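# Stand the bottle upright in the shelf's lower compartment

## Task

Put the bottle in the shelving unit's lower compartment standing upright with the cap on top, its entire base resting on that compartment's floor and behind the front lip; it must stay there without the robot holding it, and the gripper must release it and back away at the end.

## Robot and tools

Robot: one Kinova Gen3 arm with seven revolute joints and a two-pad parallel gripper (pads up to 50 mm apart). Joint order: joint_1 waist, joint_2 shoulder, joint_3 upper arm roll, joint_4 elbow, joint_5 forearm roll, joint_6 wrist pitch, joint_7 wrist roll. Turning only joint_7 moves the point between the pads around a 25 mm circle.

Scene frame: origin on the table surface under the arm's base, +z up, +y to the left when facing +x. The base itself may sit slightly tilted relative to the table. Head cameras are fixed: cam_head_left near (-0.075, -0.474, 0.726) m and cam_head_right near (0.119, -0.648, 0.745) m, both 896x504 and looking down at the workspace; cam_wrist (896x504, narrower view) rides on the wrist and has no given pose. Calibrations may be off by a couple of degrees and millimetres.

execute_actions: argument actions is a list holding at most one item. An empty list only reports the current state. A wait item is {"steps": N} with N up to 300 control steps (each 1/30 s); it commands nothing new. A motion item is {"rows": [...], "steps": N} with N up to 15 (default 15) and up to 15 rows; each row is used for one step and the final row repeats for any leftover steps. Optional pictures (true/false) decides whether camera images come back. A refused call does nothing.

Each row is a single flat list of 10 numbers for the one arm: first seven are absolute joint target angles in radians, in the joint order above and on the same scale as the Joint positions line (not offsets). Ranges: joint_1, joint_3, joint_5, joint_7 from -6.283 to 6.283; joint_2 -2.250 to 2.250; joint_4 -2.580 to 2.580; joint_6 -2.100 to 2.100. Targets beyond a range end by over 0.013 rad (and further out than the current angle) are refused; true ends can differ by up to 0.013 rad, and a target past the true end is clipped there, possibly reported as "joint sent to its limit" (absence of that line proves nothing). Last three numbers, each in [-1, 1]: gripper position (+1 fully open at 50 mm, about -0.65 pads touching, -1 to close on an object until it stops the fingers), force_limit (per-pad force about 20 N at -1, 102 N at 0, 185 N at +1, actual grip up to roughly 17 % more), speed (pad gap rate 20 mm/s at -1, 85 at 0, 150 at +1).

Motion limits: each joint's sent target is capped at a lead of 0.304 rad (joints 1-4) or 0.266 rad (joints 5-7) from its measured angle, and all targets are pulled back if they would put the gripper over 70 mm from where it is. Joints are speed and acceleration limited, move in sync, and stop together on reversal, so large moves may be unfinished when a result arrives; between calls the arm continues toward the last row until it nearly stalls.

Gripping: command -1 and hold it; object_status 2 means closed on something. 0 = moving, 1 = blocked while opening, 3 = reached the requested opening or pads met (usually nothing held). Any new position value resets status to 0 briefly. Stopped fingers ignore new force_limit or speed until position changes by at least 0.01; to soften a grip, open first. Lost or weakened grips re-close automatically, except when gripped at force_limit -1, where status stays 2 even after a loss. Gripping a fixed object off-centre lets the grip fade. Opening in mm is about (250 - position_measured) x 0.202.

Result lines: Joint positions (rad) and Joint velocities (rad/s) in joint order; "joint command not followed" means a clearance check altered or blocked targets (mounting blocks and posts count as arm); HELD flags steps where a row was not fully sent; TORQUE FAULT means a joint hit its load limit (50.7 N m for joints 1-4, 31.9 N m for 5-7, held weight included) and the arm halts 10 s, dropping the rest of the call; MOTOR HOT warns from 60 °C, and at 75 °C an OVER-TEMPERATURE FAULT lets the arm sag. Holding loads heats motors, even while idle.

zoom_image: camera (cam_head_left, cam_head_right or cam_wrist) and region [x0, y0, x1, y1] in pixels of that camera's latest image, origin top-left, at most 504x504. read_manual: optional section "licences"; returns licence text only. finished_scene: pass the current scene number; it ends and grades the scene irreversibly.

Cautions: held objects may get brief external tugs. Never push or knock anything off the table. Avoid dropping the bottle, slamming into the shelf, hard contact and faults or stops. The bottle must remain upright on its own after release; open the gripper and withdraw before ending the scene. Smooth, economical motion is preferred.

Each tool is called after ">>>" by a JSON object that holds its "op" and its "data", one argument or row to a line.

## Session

>>> {"op": "execute_actions", "data": {
  "actions": []
}}

Scene clock: 0.00 s of 5800.00 s.
position_measured=3 object_status=3
Joint positions: [ 1.9    0.085  0.479  2.366 -1.19   1.351  0.346]
Joint velocities: [ 0.     0.001 -0.001 -0.     0.     0.    -0.001]
Motor temperatures (°C, as the motors report them): [21 23 22 23 31 27 28]

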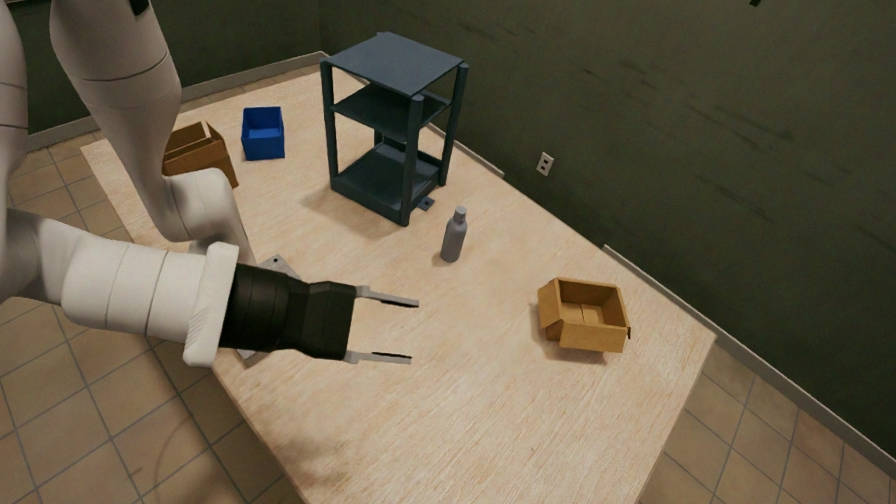

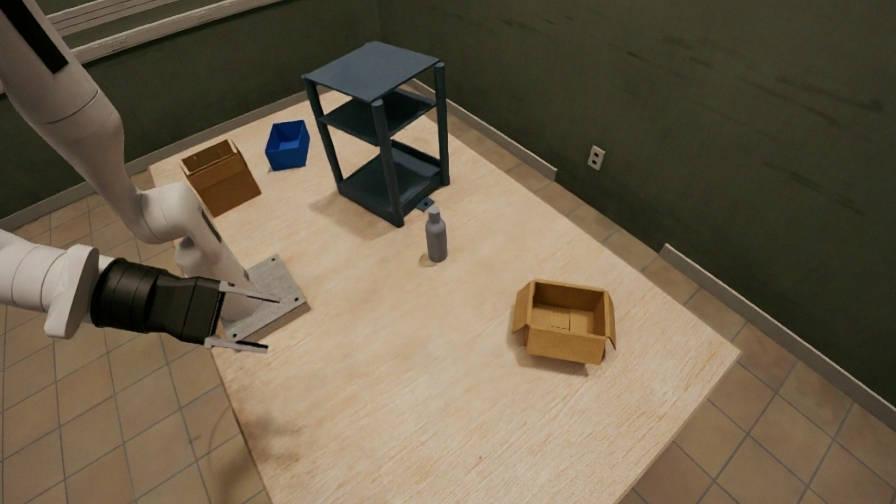

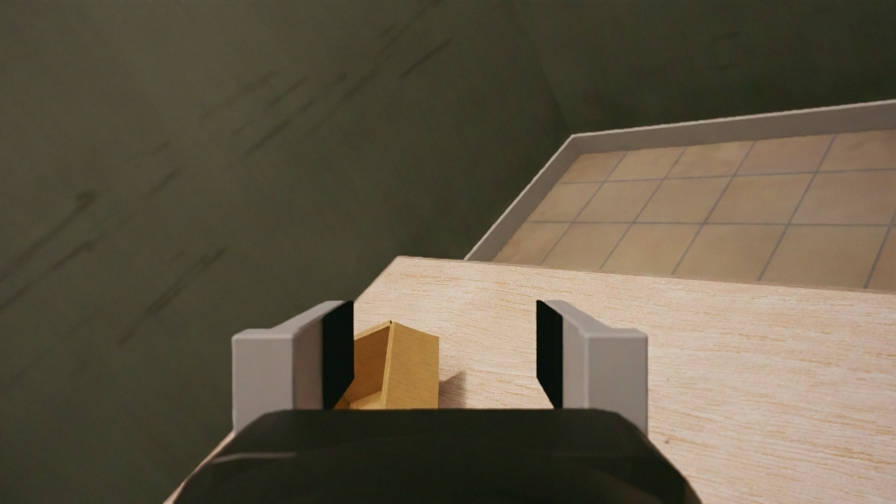

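>>> {"op": "execute_actions", "data": {
  "actions": [
    {"rows":[[1.5,0.9,0,2.242,1.92,-1.571,-1.571,1,0,0]]}
  ],
  "pictures": false
}}

>>> {"op": "execute_actions", "data": {
  "actions": [
    {"steps":110}
  ],
  "pictures": false
}}

>>> {"op": "execute_actions", "data": {
  "actions": [
    {"rows":[[1.3,1.38,0,1.762,1.92,-1.571,-1.571,1,0,0]]}
  ],
  "pictures": false
}}

>>> {"op": "execute_actions", "data": {
  "actions": [
    {"steps":25}
  ]
}}

Scene clock: 3.23 s of 5800.00 s.
position_measured=3 object_status=3
Joint positions: [ 1.667  0.346  0.23   2.289 -0.969  1.129  0.124]
Joint velocities: [-0.409  0.664 -0.585 -0.119  0.573 -0.574 -0.576]
Motor temperatures (°C, as the motors report them): [21 23 22 23 31 27 28]
Steps of this call (steps 1 to 82: nothing new was sent; steps 83 to 97: all 15 steps of this action). Readings (joint positions | what the end effector reports):
83: [1.898 0.086 0.479 2.365 -1.190 1.351 0.345] | position_measured=3 object_status=3
84: [1.891 0.093 0.475 2.362 -1.186 1.346 0.341] | position_measured=3 object_status=3
86: [1.860 0.123 0.450 2.351 -1.163 1.323 0.318] | position_measured=3 object_status=3
90: [1.781 0.203 0.370 2.323 -1.094 1.254 0.249] | position_measured=3 object_status=3
97: the state above

Scene clock: 13.90 s of 5800.00 s.
position_measured=3 object_status=3
Joint positions: [ 1.521  0.768  0.008  2.246 -0.517  0.708 -0.339]
Joint velocities: [-0.    -0.002 -0.     0.     0.     0.001  0.   ]
Motor temperatures (°C, as the motors report them): [21 23 22 23 31 27 28]
TORQUE FAULT: the external load on joint 2 (shoulder) reached its load limit, and the arm stopped for 10 seconds. The arm's remaining commands of this call were not run. The arm holds where it stopped, with its grip as last carried out, and accepts commands again: back off and push less far. The arm stops again, at the same cost, whenever a joint's load reaches its limit.
The stop began at step 20 of this call (marked STOPPED below). From that step on the arm followed nothing that you had sent. Nothing is kept back now, and the robot has no last target.
Steps of this call (steps 1 to 19: the robot went on to your last target; steps 20 to 320: the stop). Readings (joint positions | what the end effector reports):
1: [1.653 0.369 0.211 2.285 -0.950 1.110 0.104] | position_measured=3 object_status=3
2: [1.641 0.392 0.193 2.281 -0.930 1.090 0.084] | position_measured=3 object_status=3
4: [1.618 0.439 0.161 2.275 -0.889 1.048 0.043] | position_measured=3 object_status=3
8: [1.581 0.539 0.108 2.264 -0.802 0.962 -0.044] | position_measured=3 object_status=3
20: [1.521 0.767 0.004 2.244 -0.510 0.709 -0.345] | position_measured=3 object_status=3 STOPPED
320: the state above

Scene clock: 13.93 s of 5800.00 s.
position_measured=3 object_status=3
Joint positions: [ 1.521  0.768  0.008  2.246 -0.517  0.708 -0.339]
Joint velocities: [-0.001  0.001  0.     0.    -0.001  0.    -0.   ]
Motor temperatures (°C, as the motors report them): [21 23 22 23 31 27 28]
A stop began in an earlier call of the same reply, so what this call sent did not run. Send another action.
Steps of this call (step 1: nothing new was sent). Readings (joint positions | what the end effector reports):
1: the state above

Scene clock: 13.97 s of 5800.00 s.
position_measured=3 object_status=3
Joint positions: [ 1.521  0.768  0.008  2.246 -0.517  0.708 -0.339]
Joint velocities: [ 0.002 -0.001 -0.001 -0.    -0.    -0.     0.   ]
Motor temperatures (°C, as the motors report them): [21 23 22 23 31 27 28]
A stop began in an earlier call of the same reply, so what this call sent did not run. Send another action.
Steps of this call (step 1: nothing new was sent). Readings (joint positions | what the end effector reports):
1: the state above

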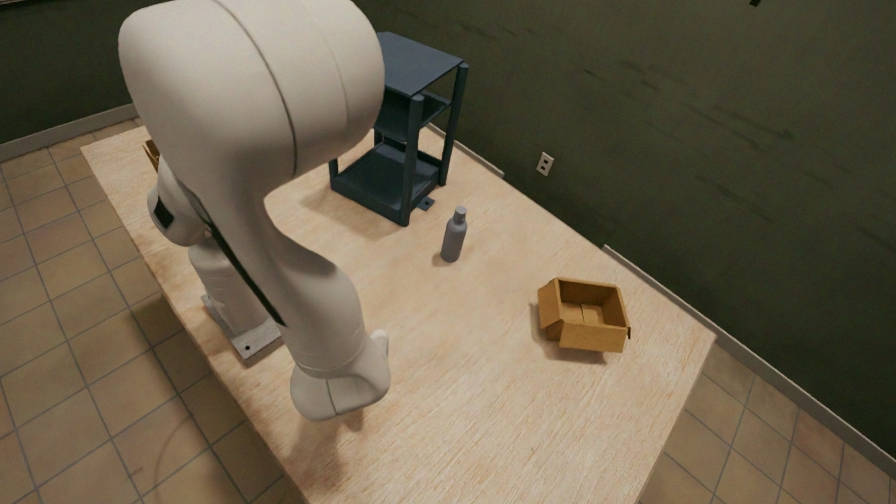

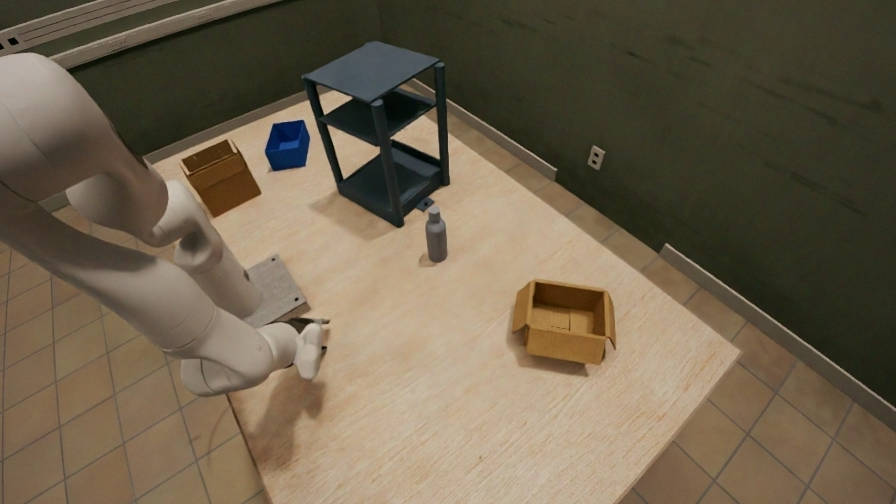

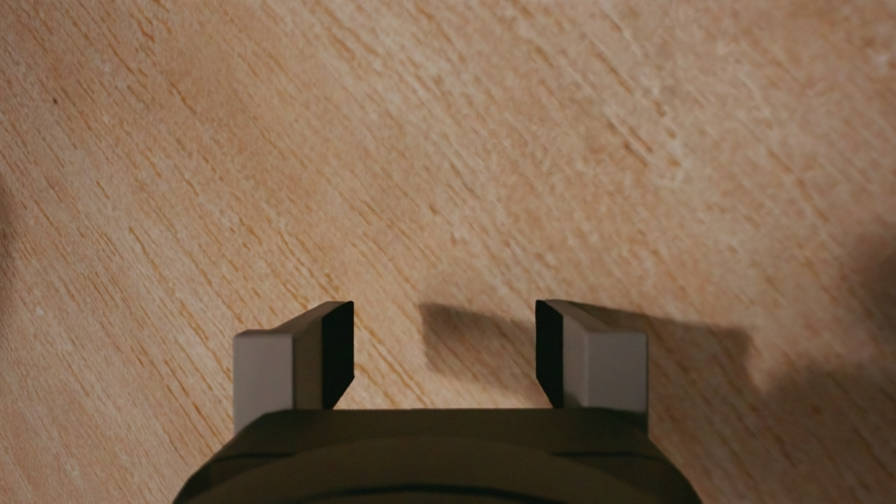

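Use the flipped wrist: q5−π, q6=+π/2, q7=+π/2.

>>> {"op": "execute_actions", "data": {
  "actions": [
    {"rows":[[1.5,0.7,0,2.3,-1.22,1.571,1.571,1,0,0]]}
  ],
  "pictures": false
}}

>>> {"op": "execute_actions", "data": {
  "actions": [
    {"steps":50}
  ],
  "pictures": false
}}

>>> {"op": "execute_actions", "data": {
  "actions": [
    {"rows":[[1.3,1.38,0,1.762,-1.22,1.571,1.571,1,0,0]]}
  ],
  "pictures": false
}}

>>> {"op": "execute_actions", "data": {
  "actions": [
    {"steps":30}
  ]
}}

Scene clock: 15.97 s of 5800.00 s.
position_measured=3 object_status=3
Joint positions: [ 1.503  0.71   0.001  2.293 -0.927  1.117  0.074]
Joint velocities: [-0.014 -0.043 -0.009  0.036 -0.958  0.959  0.958]
Motor temperatures (°C, as the motors report them): [21 23 22 23 31 27 28]
Steps of this call (steps 1 to 45: nothing new was sent; steps 46 to 60: all 15 steps of this action). Readings (joint positions | what the end effector reports):
46: [1.520 0.767 0.008 2.246 -0.518 0.709 -0.338] | position_measured=3 object_status=3
47: [1.520 0.765 0.010 2.248 -0.525 0.715 -0.329] | position_measured=3 object_status=3
49: [1.516 0.751 0.011 2.257 -0.572 0.761 -0.281] | position_measured=3 object_status=3
53: [1.509 0.728 0.005 2.277 -0.703 0.893 -0.151] | position_measured=3 object_status=3
60: the state above

Scene clock: 17.63 s of 5800.00 s.
position_measured=3 object_status=3
Joint positions: [ 1.5    0.7   -0.     2.3   -1.22   1.571  1.571]
Joint velocities: [-0.001  0.001  0.001  0.    -0.001 -0.001 -0.   ]
Motor temperatures (°C, as the motors report them): [21 23 22 23 31 27 28]
Steps of this call (steps 1 to 50: the robot went on to your last target). Readings (joint positions | what the end effector reports):
1: [1.503 0.709 0.001 2.294 -0.959 1.149 0.106] | position_measured=3 object_status=3
2: [1.502 0.708 0.001 2.295 -0.991 1.181 0.138] | position_measured=3 object_status=3
4: [1.502 0.706 0.001 2.296 -1.051 1.246 0.203] | position_measured=3 object_status=3
8: [1.501 0.703 0.000 2.298 -1.138 1.386 0.344] | position_measured=3 object_status=3
50: the state above

Scene clock: 18.13 s of 5800.00 s.
position_measured=3 object_status=3
Joint positions: [ 1.345  1.072 -0.     1.944 -1.221  1.571  1.571]
Joint velocities: [-0.173  0.946 -0.    -0.733 -0.005 -0.002  0.001]
Motor temperatures (°C, as the motors report them): [21 23 22 23 31 27 28]
Steps of this call (steps 1 to 15: all 15 steps of this action). Readings (joint positions | what the end effector reports):
1: [1.499 0.702 0.000 2.299 -1.220 1.571 1.571] | position_measured=3 object_status=3
2: [1.494 0.709 0.000 2.294 -1.220 1.572 1.571] | position_measured=3 object_status=3
4: [1.474 0.739 0.000 2.266 -1.219 1.572 1.571] | position_measured=3 object_status=3
8: [1.407 0.857 -0.000 2.152 -1.220 1.571 1.571] | position_measured=3 object_status=3
15: the state above

Scene clock: 19.13 s of 5800.00 s.
position_measured=3 object_status=3
Joint positions: [ 1.3    1.38  -0.     1.762 -1.22   1.571  1.571]
Joint velocities: [ 0.    -0.     0.     0.     0.001  0.    -0.   ]
Motor temperatures (°C, as the motors report them): [21 23 22 23 31 27 28]
Steps of this call (steps 1 to 30: the robot went on to your last target). Readings (joint positions | what the end effector reports):
1: [1.339 1.103 -0.000 1.921 -1.221 1.571 1.571] | position_measured=3 object_status=3
2: [1.334 1.135 -0.000 1.900 -1.221 1.571 1.571] | position_measured=3 object_status=3
4: [1.325 1.200 -0.000 1.862 -1.221 1.571 1.571] | position_measured=3 object_status=3
8: [1.309 1.315 0.000 1.797 -1.220 1.570 1.571] | position_measured=3 object_status=3
30: the state above
The arm was judged still, so your last target was given up. Only a new action makes it travel on or press farther. Fingers that are still opening or closing keep moving.

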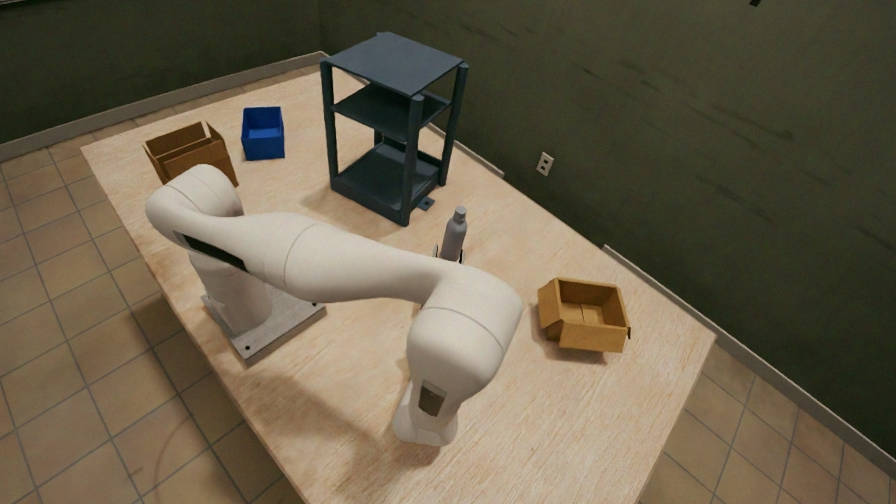

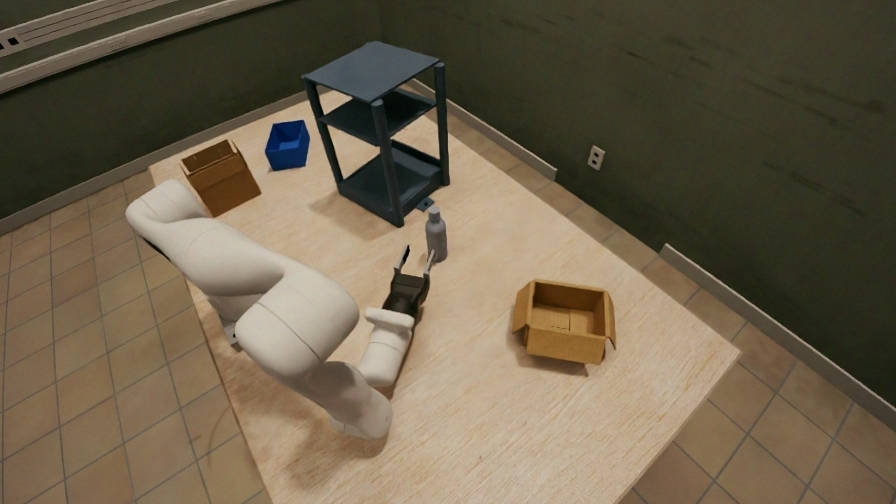

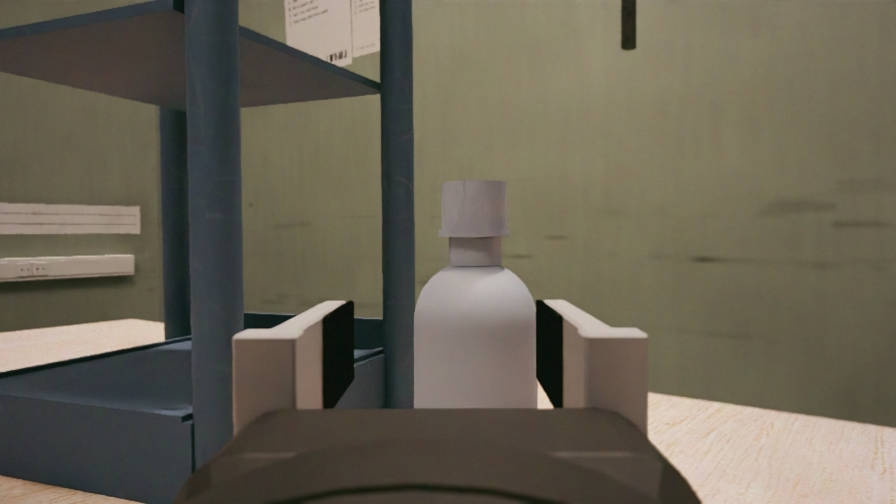

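>>> {"op": "execute_actions", "data": {
  "actions": [
    {"rows":[[1.2,1.4,0,1.742,-1.315,1.571,1.571,1,0,0]]}
  ]
}}

Scene clock: 20.90 s of 5800.00 s.
position_measured=3 object_status=3
Joint positions: [ 1.201  1.4   -0.     1.742 -1.315  1.571  1.571]
Joint velocities: [-0.013  0.004 -0.    -0.    -0.001  0.002  0.   ]
Motor temperatures (°C, as the motors report them): [21 23 22 23 31 27 28]
Steps of this call (steps 1 to 38: nothing new was sent; steps 39 to 53: all 15 steps of this action). Readings (joint positions | what the end effector reports):
39: [1.298 1.380 0.000 1.762 -1.221 1.571 1.571] | position_measured=3 object_status=3
40: [1.292 1.382 0.001 1.761 -1.225 1.571 1.571] | position_measured=3 object_status=3
42: [1.262 1.388 0.002 1.755 -1.250 1.571 1.571] | position_measured=3 object_status=3
46: [1.209 1.398 -0.002 1.744 -1.309 1.571 1.571] | position_measured=3 object_status=3
53: the state above

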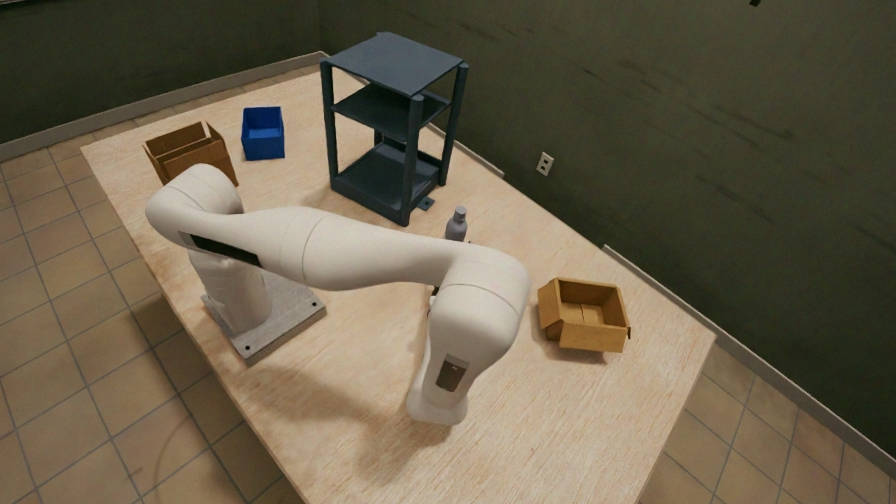

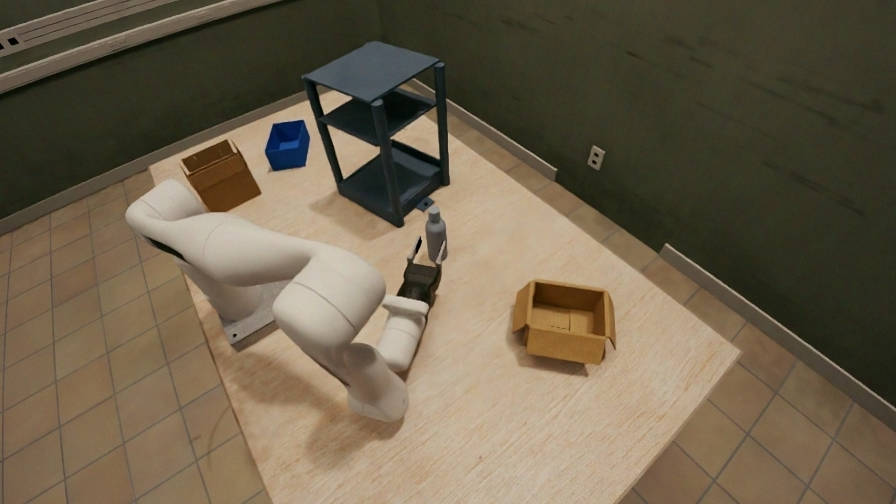

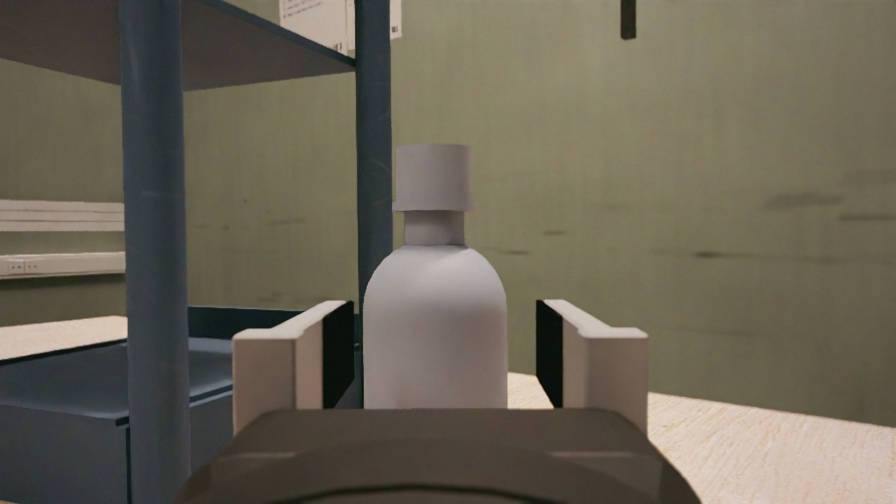

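>>> {"op": "execute_actions", "data": {
  "actions": [
    {"rows":[[1.14,1.4,0,1.742,-1.34,1.571,1.571,1,0,0]]}
  ]
}}

Scene clock: 23.20 s of 5800.00 s.
position_measured=3 object_status=3
Joint positions: [ 1.141  1.4   -0.     1.742 -1.34   1.571  1.571]
Joint velocities: [-0.007 -0.001  0.001 -0.     0.001  0.001 -0.001]
Motor temperatures (°C, as the motors report them): [21 23 22 23 31 27 28]
Steps of this call (steps 1 to 15: the robot went on to your last target; steps 16 to 54: nothing new was sent; steps 55 to 69: all 15 steps of this action). Readings (joint positions | what the end effector reports):
55: [1.198 1.400 0.000 1.742 -1.315 1.571 1.571] | position_measured=3 object_status=3
56: [1.192 1.400 0.001 1.742 -1.317 1.571 1.571] | position_measured=3 object_status=3
58: [1.165 1.400 0.002 1.742 -1.327 1.571 1.571] | position_measured=3 object_status=3
62: [1.144 1.400 -0.001 1.742 -1.339 1.571 1.571] | position_measured=3 object_status=3
69: the state above

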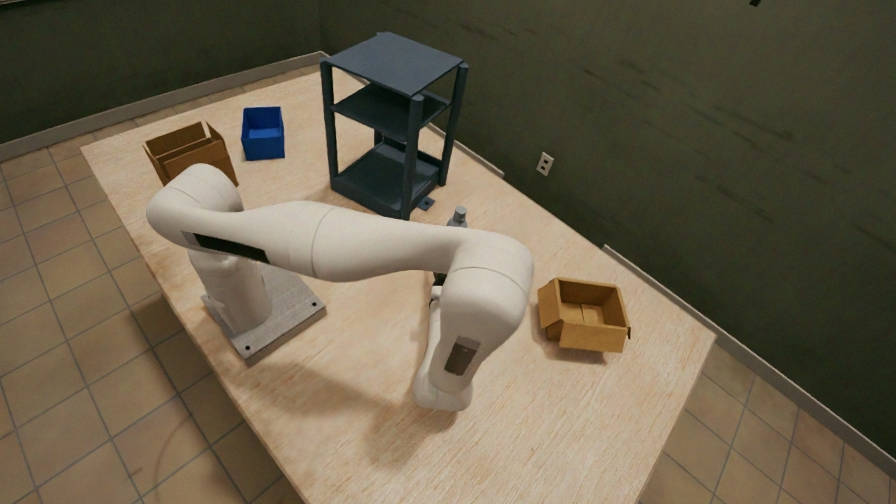

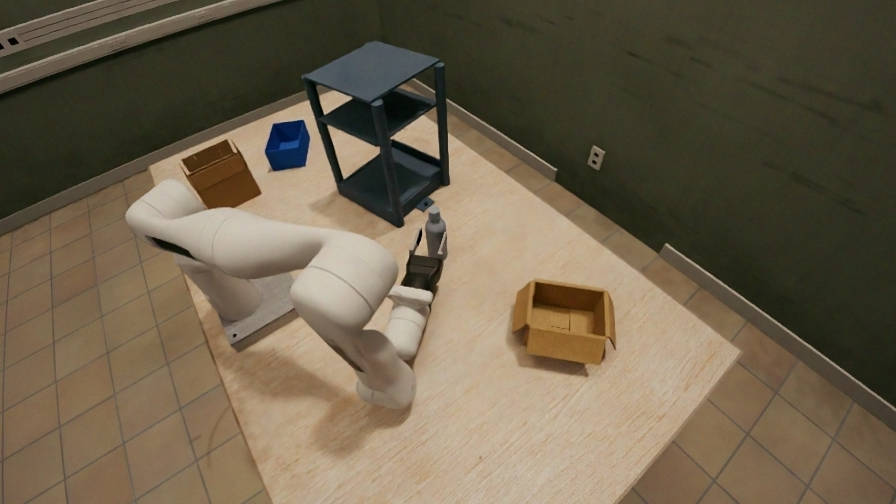

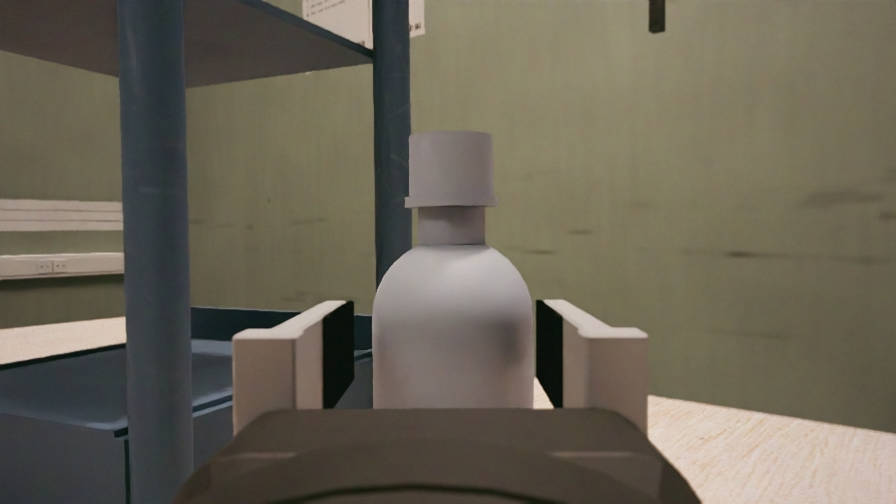

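>>> {"op": "execute_actions", "data": {
  "actions": [
    {"rows":[[1.09,1.4,0,1.742,-1.383,1.571,1.571,1,0,0]]}
  ],
  "pictures": false
}}

>>> {"op": "execute_actions", "data": {
  "actions": [
    {"rows":[[1.09,1.4,0,1.742,-1.383,1.571,1.571,-1,0,0]]}
  ],
  "pictures": false
}}

>>> {"op": "execute_actions", "data": {
  "actions": [
    {"rows":[[1.09,1.252,0,1.89,-1.5,1.571,1.571,-1,0,0]]}
  ],
  "pictures": false
}}

>>> {"op": "execute_actions", "data": {
  "actions": [
    {"rows":[[0.8,1.252,0,1.89,-1.64,1.571,1.571,-1,0,0]]}
  ],
  "pictures": false
}}

>>> {"op": "execute_actions", "data": {
  "actions": [
    {"steps":10}
  ]
}}

Scene clock: 28.63 s of 5800.00 s.
position_measured=3 object_status=3
Joint positions: [ 1.09   1.4   -0.     1.742 -1.383  1.571  1.571]
Joint velocities: [-0.003 -0.002  0.001  0.    -0.    -0.    -0.   ]
Motor temperatures (°C, as the motors report them): [21 24 22 23 31 27 28]
Steps of this call (steps 1 to 15: the robot went on to your last target; steps 16 to 90: nothing new was sent; then 1.93 s passed at rest; steps 91 to 105: all 15 steps of this action). Readings (joint positions | what the end effector reports):
91: [1.138 1.400 0.000 1.742 -1.341 1.571 1.571] | position_measured=3 object_status=3
92: [1.132 1.400 0.001 1.742 -1.345 1.571 1.571] | position_measured=3 object_status=3
94: [1.108 1.400 0.001 1.742 -1.364 1.571 1.571] | position_measured=3 object_status=3
98: [1.094 1.400 -0.001 1.742 -1.382 1.571 1.571] | position_measured=3 object_status=3
105: the state above

Scene clock: 29.13 s of 5800.00 s.
position_measured=20 object_status=2
Joint positions: [ 1.09   1.4    0.     1.742 -1.383  1.571  1.571]
Joint velocities: [-0.     0.001 -0.001  0.    -0.     0.001  0.   ]
Motor temperatures (°C, as the motors report them): [21 24 22 23 31 27 28]
Steps of this call (steps 1 to 15: all 15 steps of this action). Readings (joint positions | what the end effector reports):
1: [1.090 1.400 -0.000 1.742 -1.383 1.571 1.571] | position_measured=14 object_status=0
2: [1.090 1.400 -0.000 1.742 -1.383 1.571 1.571] | position_measured=20 object_status=0
4: [1.090 1.400 0.000 1.742 -1.383 1.571 1.571] | position_measured=20 object_status=0
8: [1.090 1.400 0.000 1.742 -1.383 1.571 1.571] | position_measured=20 object_status=2
15: the state above

Scene clock: 29.63 s of 5800.00 s.
position_measured=20 object_status=2
Joint positions: [ 1.09   1.254 -0.     1.889 -1.5    1.571  1.571]
Joint velocities: [ 0.001 -0.021  0.001  0.009 -0.003 -0.001 -0.   ]
Motor temperatures (°C, as the motors report them): [21 24 22 23 31 27 28]
Steps of this call (steps 1 to 15: all 15 steps of this action). Readings (joint positions | what the end effector reports):
1: [1.090 1.398 0.000 1.743 -1.384 1.571 1.571] | position_measured=20 object_status=2
2: [1.090 1.392 0.001 1.749 -1.387 1.569 1.571] | position_measured=20 object_status=2
4: [1.090 1.362 0.002 1.777 -1.408 1.569 1.571] | position_measured=20 object_status=2
8: [1.090 1.278 -0.001 1.862 -1.479 1.572 1.571] | position_measured=20 object_status=2
15: the state above

Scene clock: 30.13 s of 5800.00 s.
position_measured=20 object_status=2
Joint positions: [ 0.811  1.252 -0.002  1.89  -1.637  1.571  1.571]
Joint velocities: [-0.126  0.001 -0.003  0.002 -0.073  0.002 -0.   ]
Motor temperatures (°C, as the motors report them): [21 24 22 23 31 27 28]
Steps of this call (steps 1 to 15: all 15 steps of this action). Readings (joint positions | what the end effector reports):
1: [1.088 1.254 0.000 1.890 -1.500 1.571 1.571] | position_measured=20 object_status=2
2: [1.082 1.253 0.001 1.890 -1.503 1.571 1.571] | position_measured=20 object_status=2
4: [1.052 1.253 0.003 1.890 -1.516 1.571 1.571] | position_measured=20 object_status=2
8: [0.941 1.252 0.001 1.889 -1.569 1.571 1.571] | position_measured=20 object_status=2
15: the state above

Scene clock: 30.47 s of 5800.00 s.
position_measured=20 object_status=2
Joint positions: [ 0.801  1.252 -0.     1.89  -1.64   1.571  1.571]
Joint velocities: [-0.005 -0.    -0.    -0.     0.002 -0.001 -0.   ]
Motor temperatures (°C, as the motors report them): [21 24 22 23 31 27 28]
Steps of this call (steps 1 to 10: the robot went on to your last target). Readings (joint positions | what the end effector reports):
1: [0.808 1.252 -0.002 1.890 -1.639 1.571 1.571] | position_measured=20 object_status=2
2: [0.807 1.252 -0.001 1.890 -1.640 1.571 1.571] | position_measured=20 object_status=2
4: [0.804 1.252 -0.000 1.890 -1.640 1.571 1.571] | position_measured=20 object_status=2
8: [0.801 1.252 -0.000 1.890 -1.640 1.571 1.571] | position_measured=20 object_status=2
10: the state above

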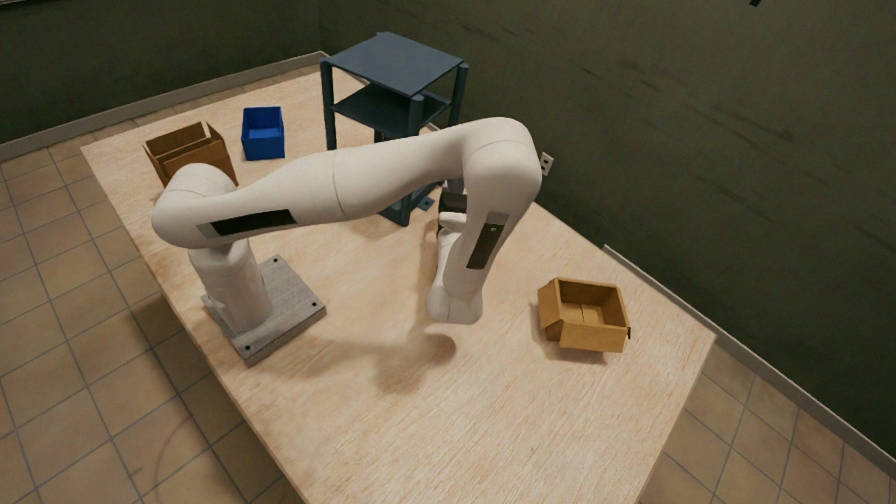

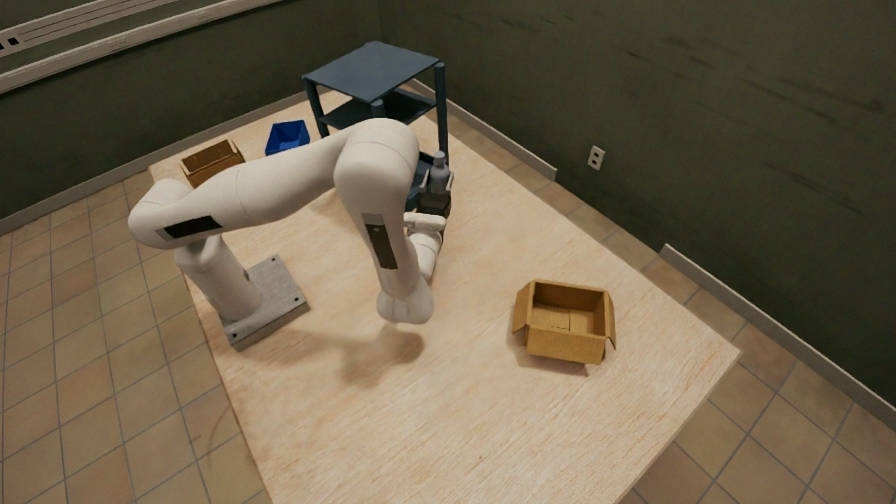

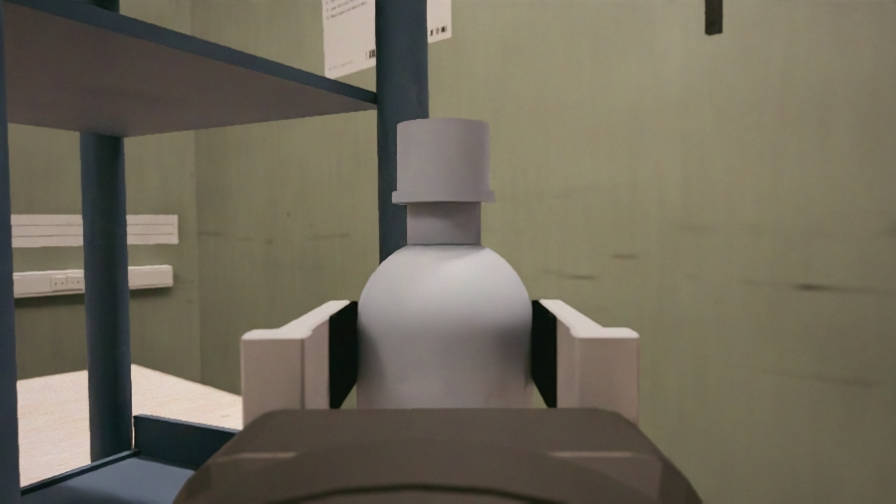

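Headroom is ample; lift slightly more and advance.

>>> {"op": "execute_actions", "data": {
  "actions": [
    {"rows":[[0.62,1.23,0,1.912,-1.64,1.571,1.571,-1,0,0]]}
  ]
}}

Scene clock: 31.63 s of 5800.00 s.
position_measured=20 object_status=2
Joint positions: [ 0.624  1.231 -0.     1.912 -1.64   1.571  1.571]
Joint velocities: [-0.033 -0.005  0.012 -0.001 -0.001 -0.001  0.   ]
Motor temperatures (°C, as the motors report them): [21 24 22 23 31 27 28]
Steps of this call (steps 1 to 20: the robot went on to your last target; steps 21 to 35: all 15 steps of this action). Readings (joint positions | what the end effector reports):
21: [0.798 1.252 0.000 1.890 -1.640 1.571 1.571] | position_measured=20 object_status=2
22: [0.792 1.251 0.002 1.891 -1.641 1.571 1.571] | position_measured=20 object_status=2
24: [0.762 1.247 0.003 1.894 -1.641 1.571 1.571] | position_measured=20 object_status=2
28: [0.669 1.236 -0.001 1.905 -1.640 1.571 1.571] | position_measured=20 object_status=2
35: the state above

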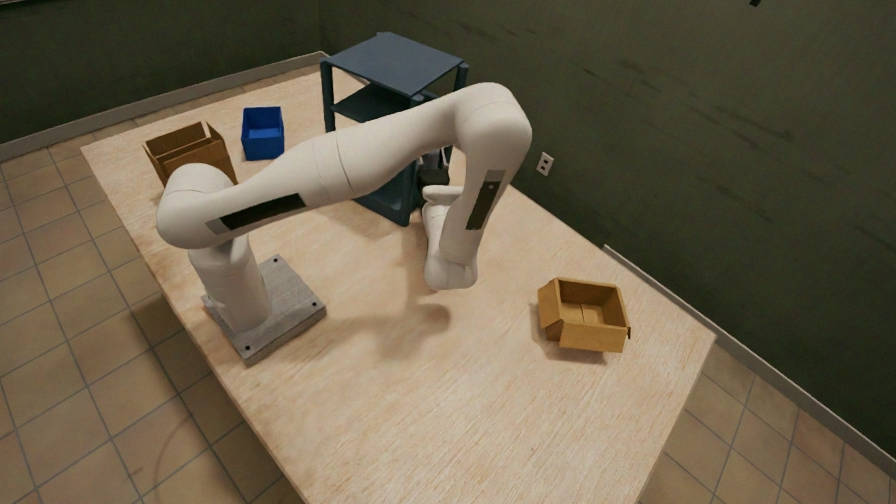

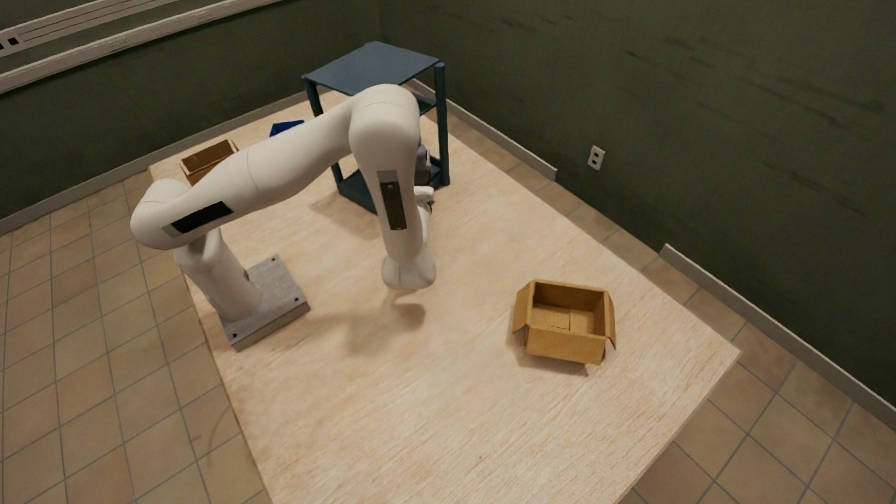

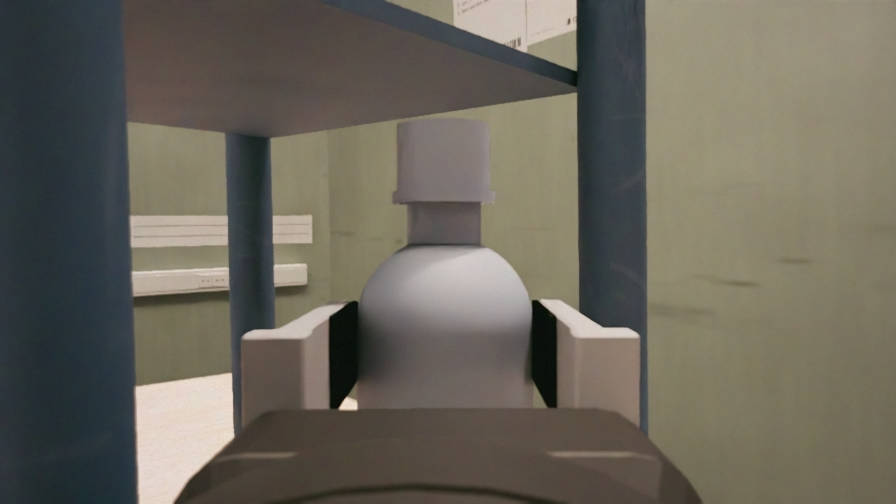

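>>> {"op": "execute_actions", "data": {
  "actions": [
    {"rows":[[0.55,1.23,0,1.912,-1.675,1.571,1.571,-1,0,0],[0.55,1.23,0,1.912,-1.675,1.571,1.571,-1,0,0],[0.55,1.23,0,1.912,-1.675,1.571,1.571,-1,0,0],[0.5,1.23,0,1.912,-1.70,1.571,1.571,-1,0,0],[0.5,1.23,0,1.912,-1.70,1.571,1.571,-1,0,0],[0.5,1.23,0,1.912,-1.70,1.571,1.571,-1,0,0],[0.44,1.23,0,1.912,-1.73,1.571,1.571,-1,0,0]]}
  ]
}}

Scene clock: 34.03 s of 5800.00 s.
position_measured=20 object_status=2
Joint positions: [ 0.463  1.223  0.011  1.898 -1.746  1.57   1.571]
Joint velocities: [-0.034 -0.007  0.018 -0.006 -0.012  0.002 -0.001]
Motor temperatures (°C, as the motors report them): [21 24 22 23 31 27 28]
Steps of this call (steps 1 to 15: the robot went on to your last target; steps 16 to 57: nothing new was sent; steps 58 to 72: all 15 steps of this action). Readings (joint positions | what the end effector reports):
58: [0.618 1.230 0.000 1.912 -1.640 1.571 1.571] | position_measured=20 object_status=2
59: [0.612 1.230 0.001 1.912 -1.643 1.571 1.571] | position_measured=20 object_status=2
61: [0.582 1.230 0.003 1.912 -1.656 1.571 1.571] | position_measured=20 object_status=2
65: [0.516 1.229 0.005 1.909 -1.698 1.572 1.571] | position_measured=20 object_status=2
72: the state above

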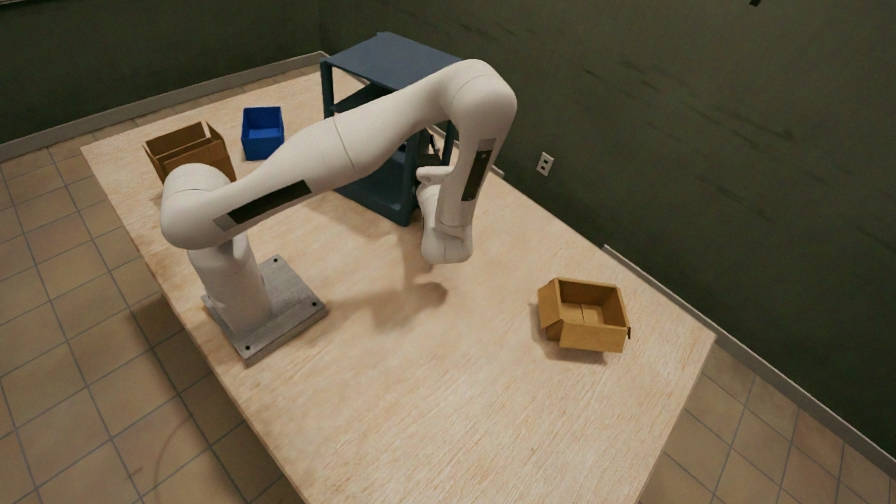

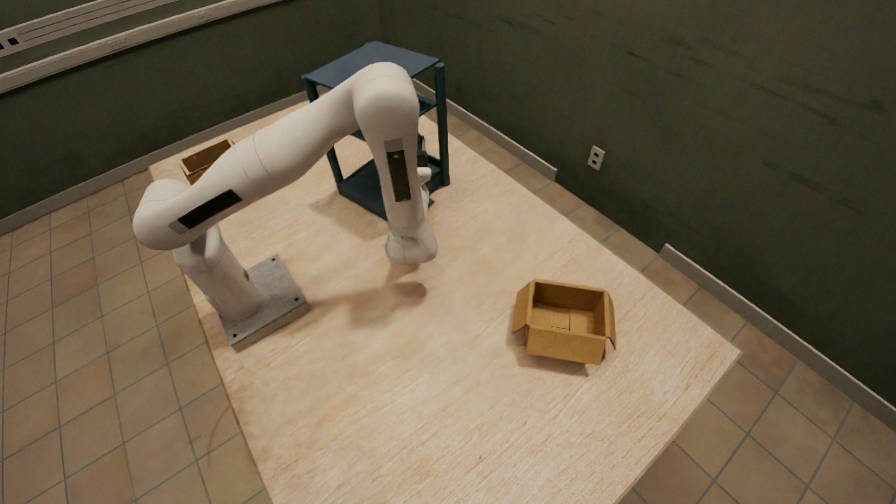

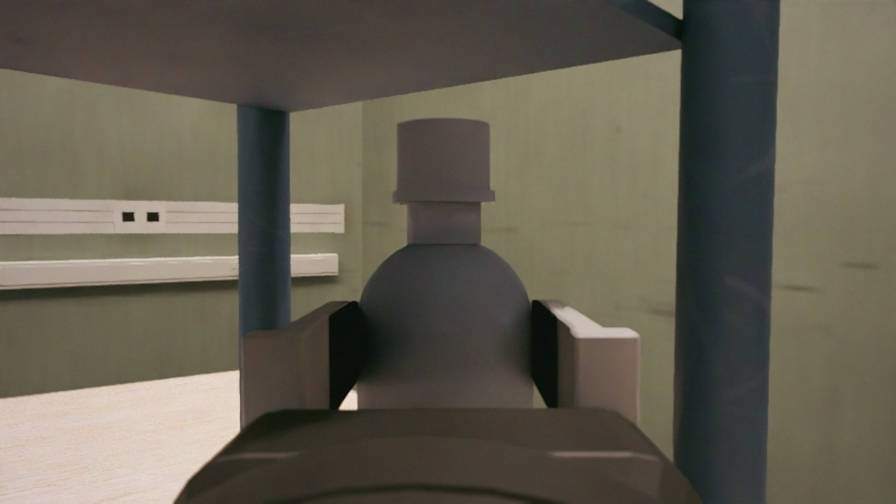

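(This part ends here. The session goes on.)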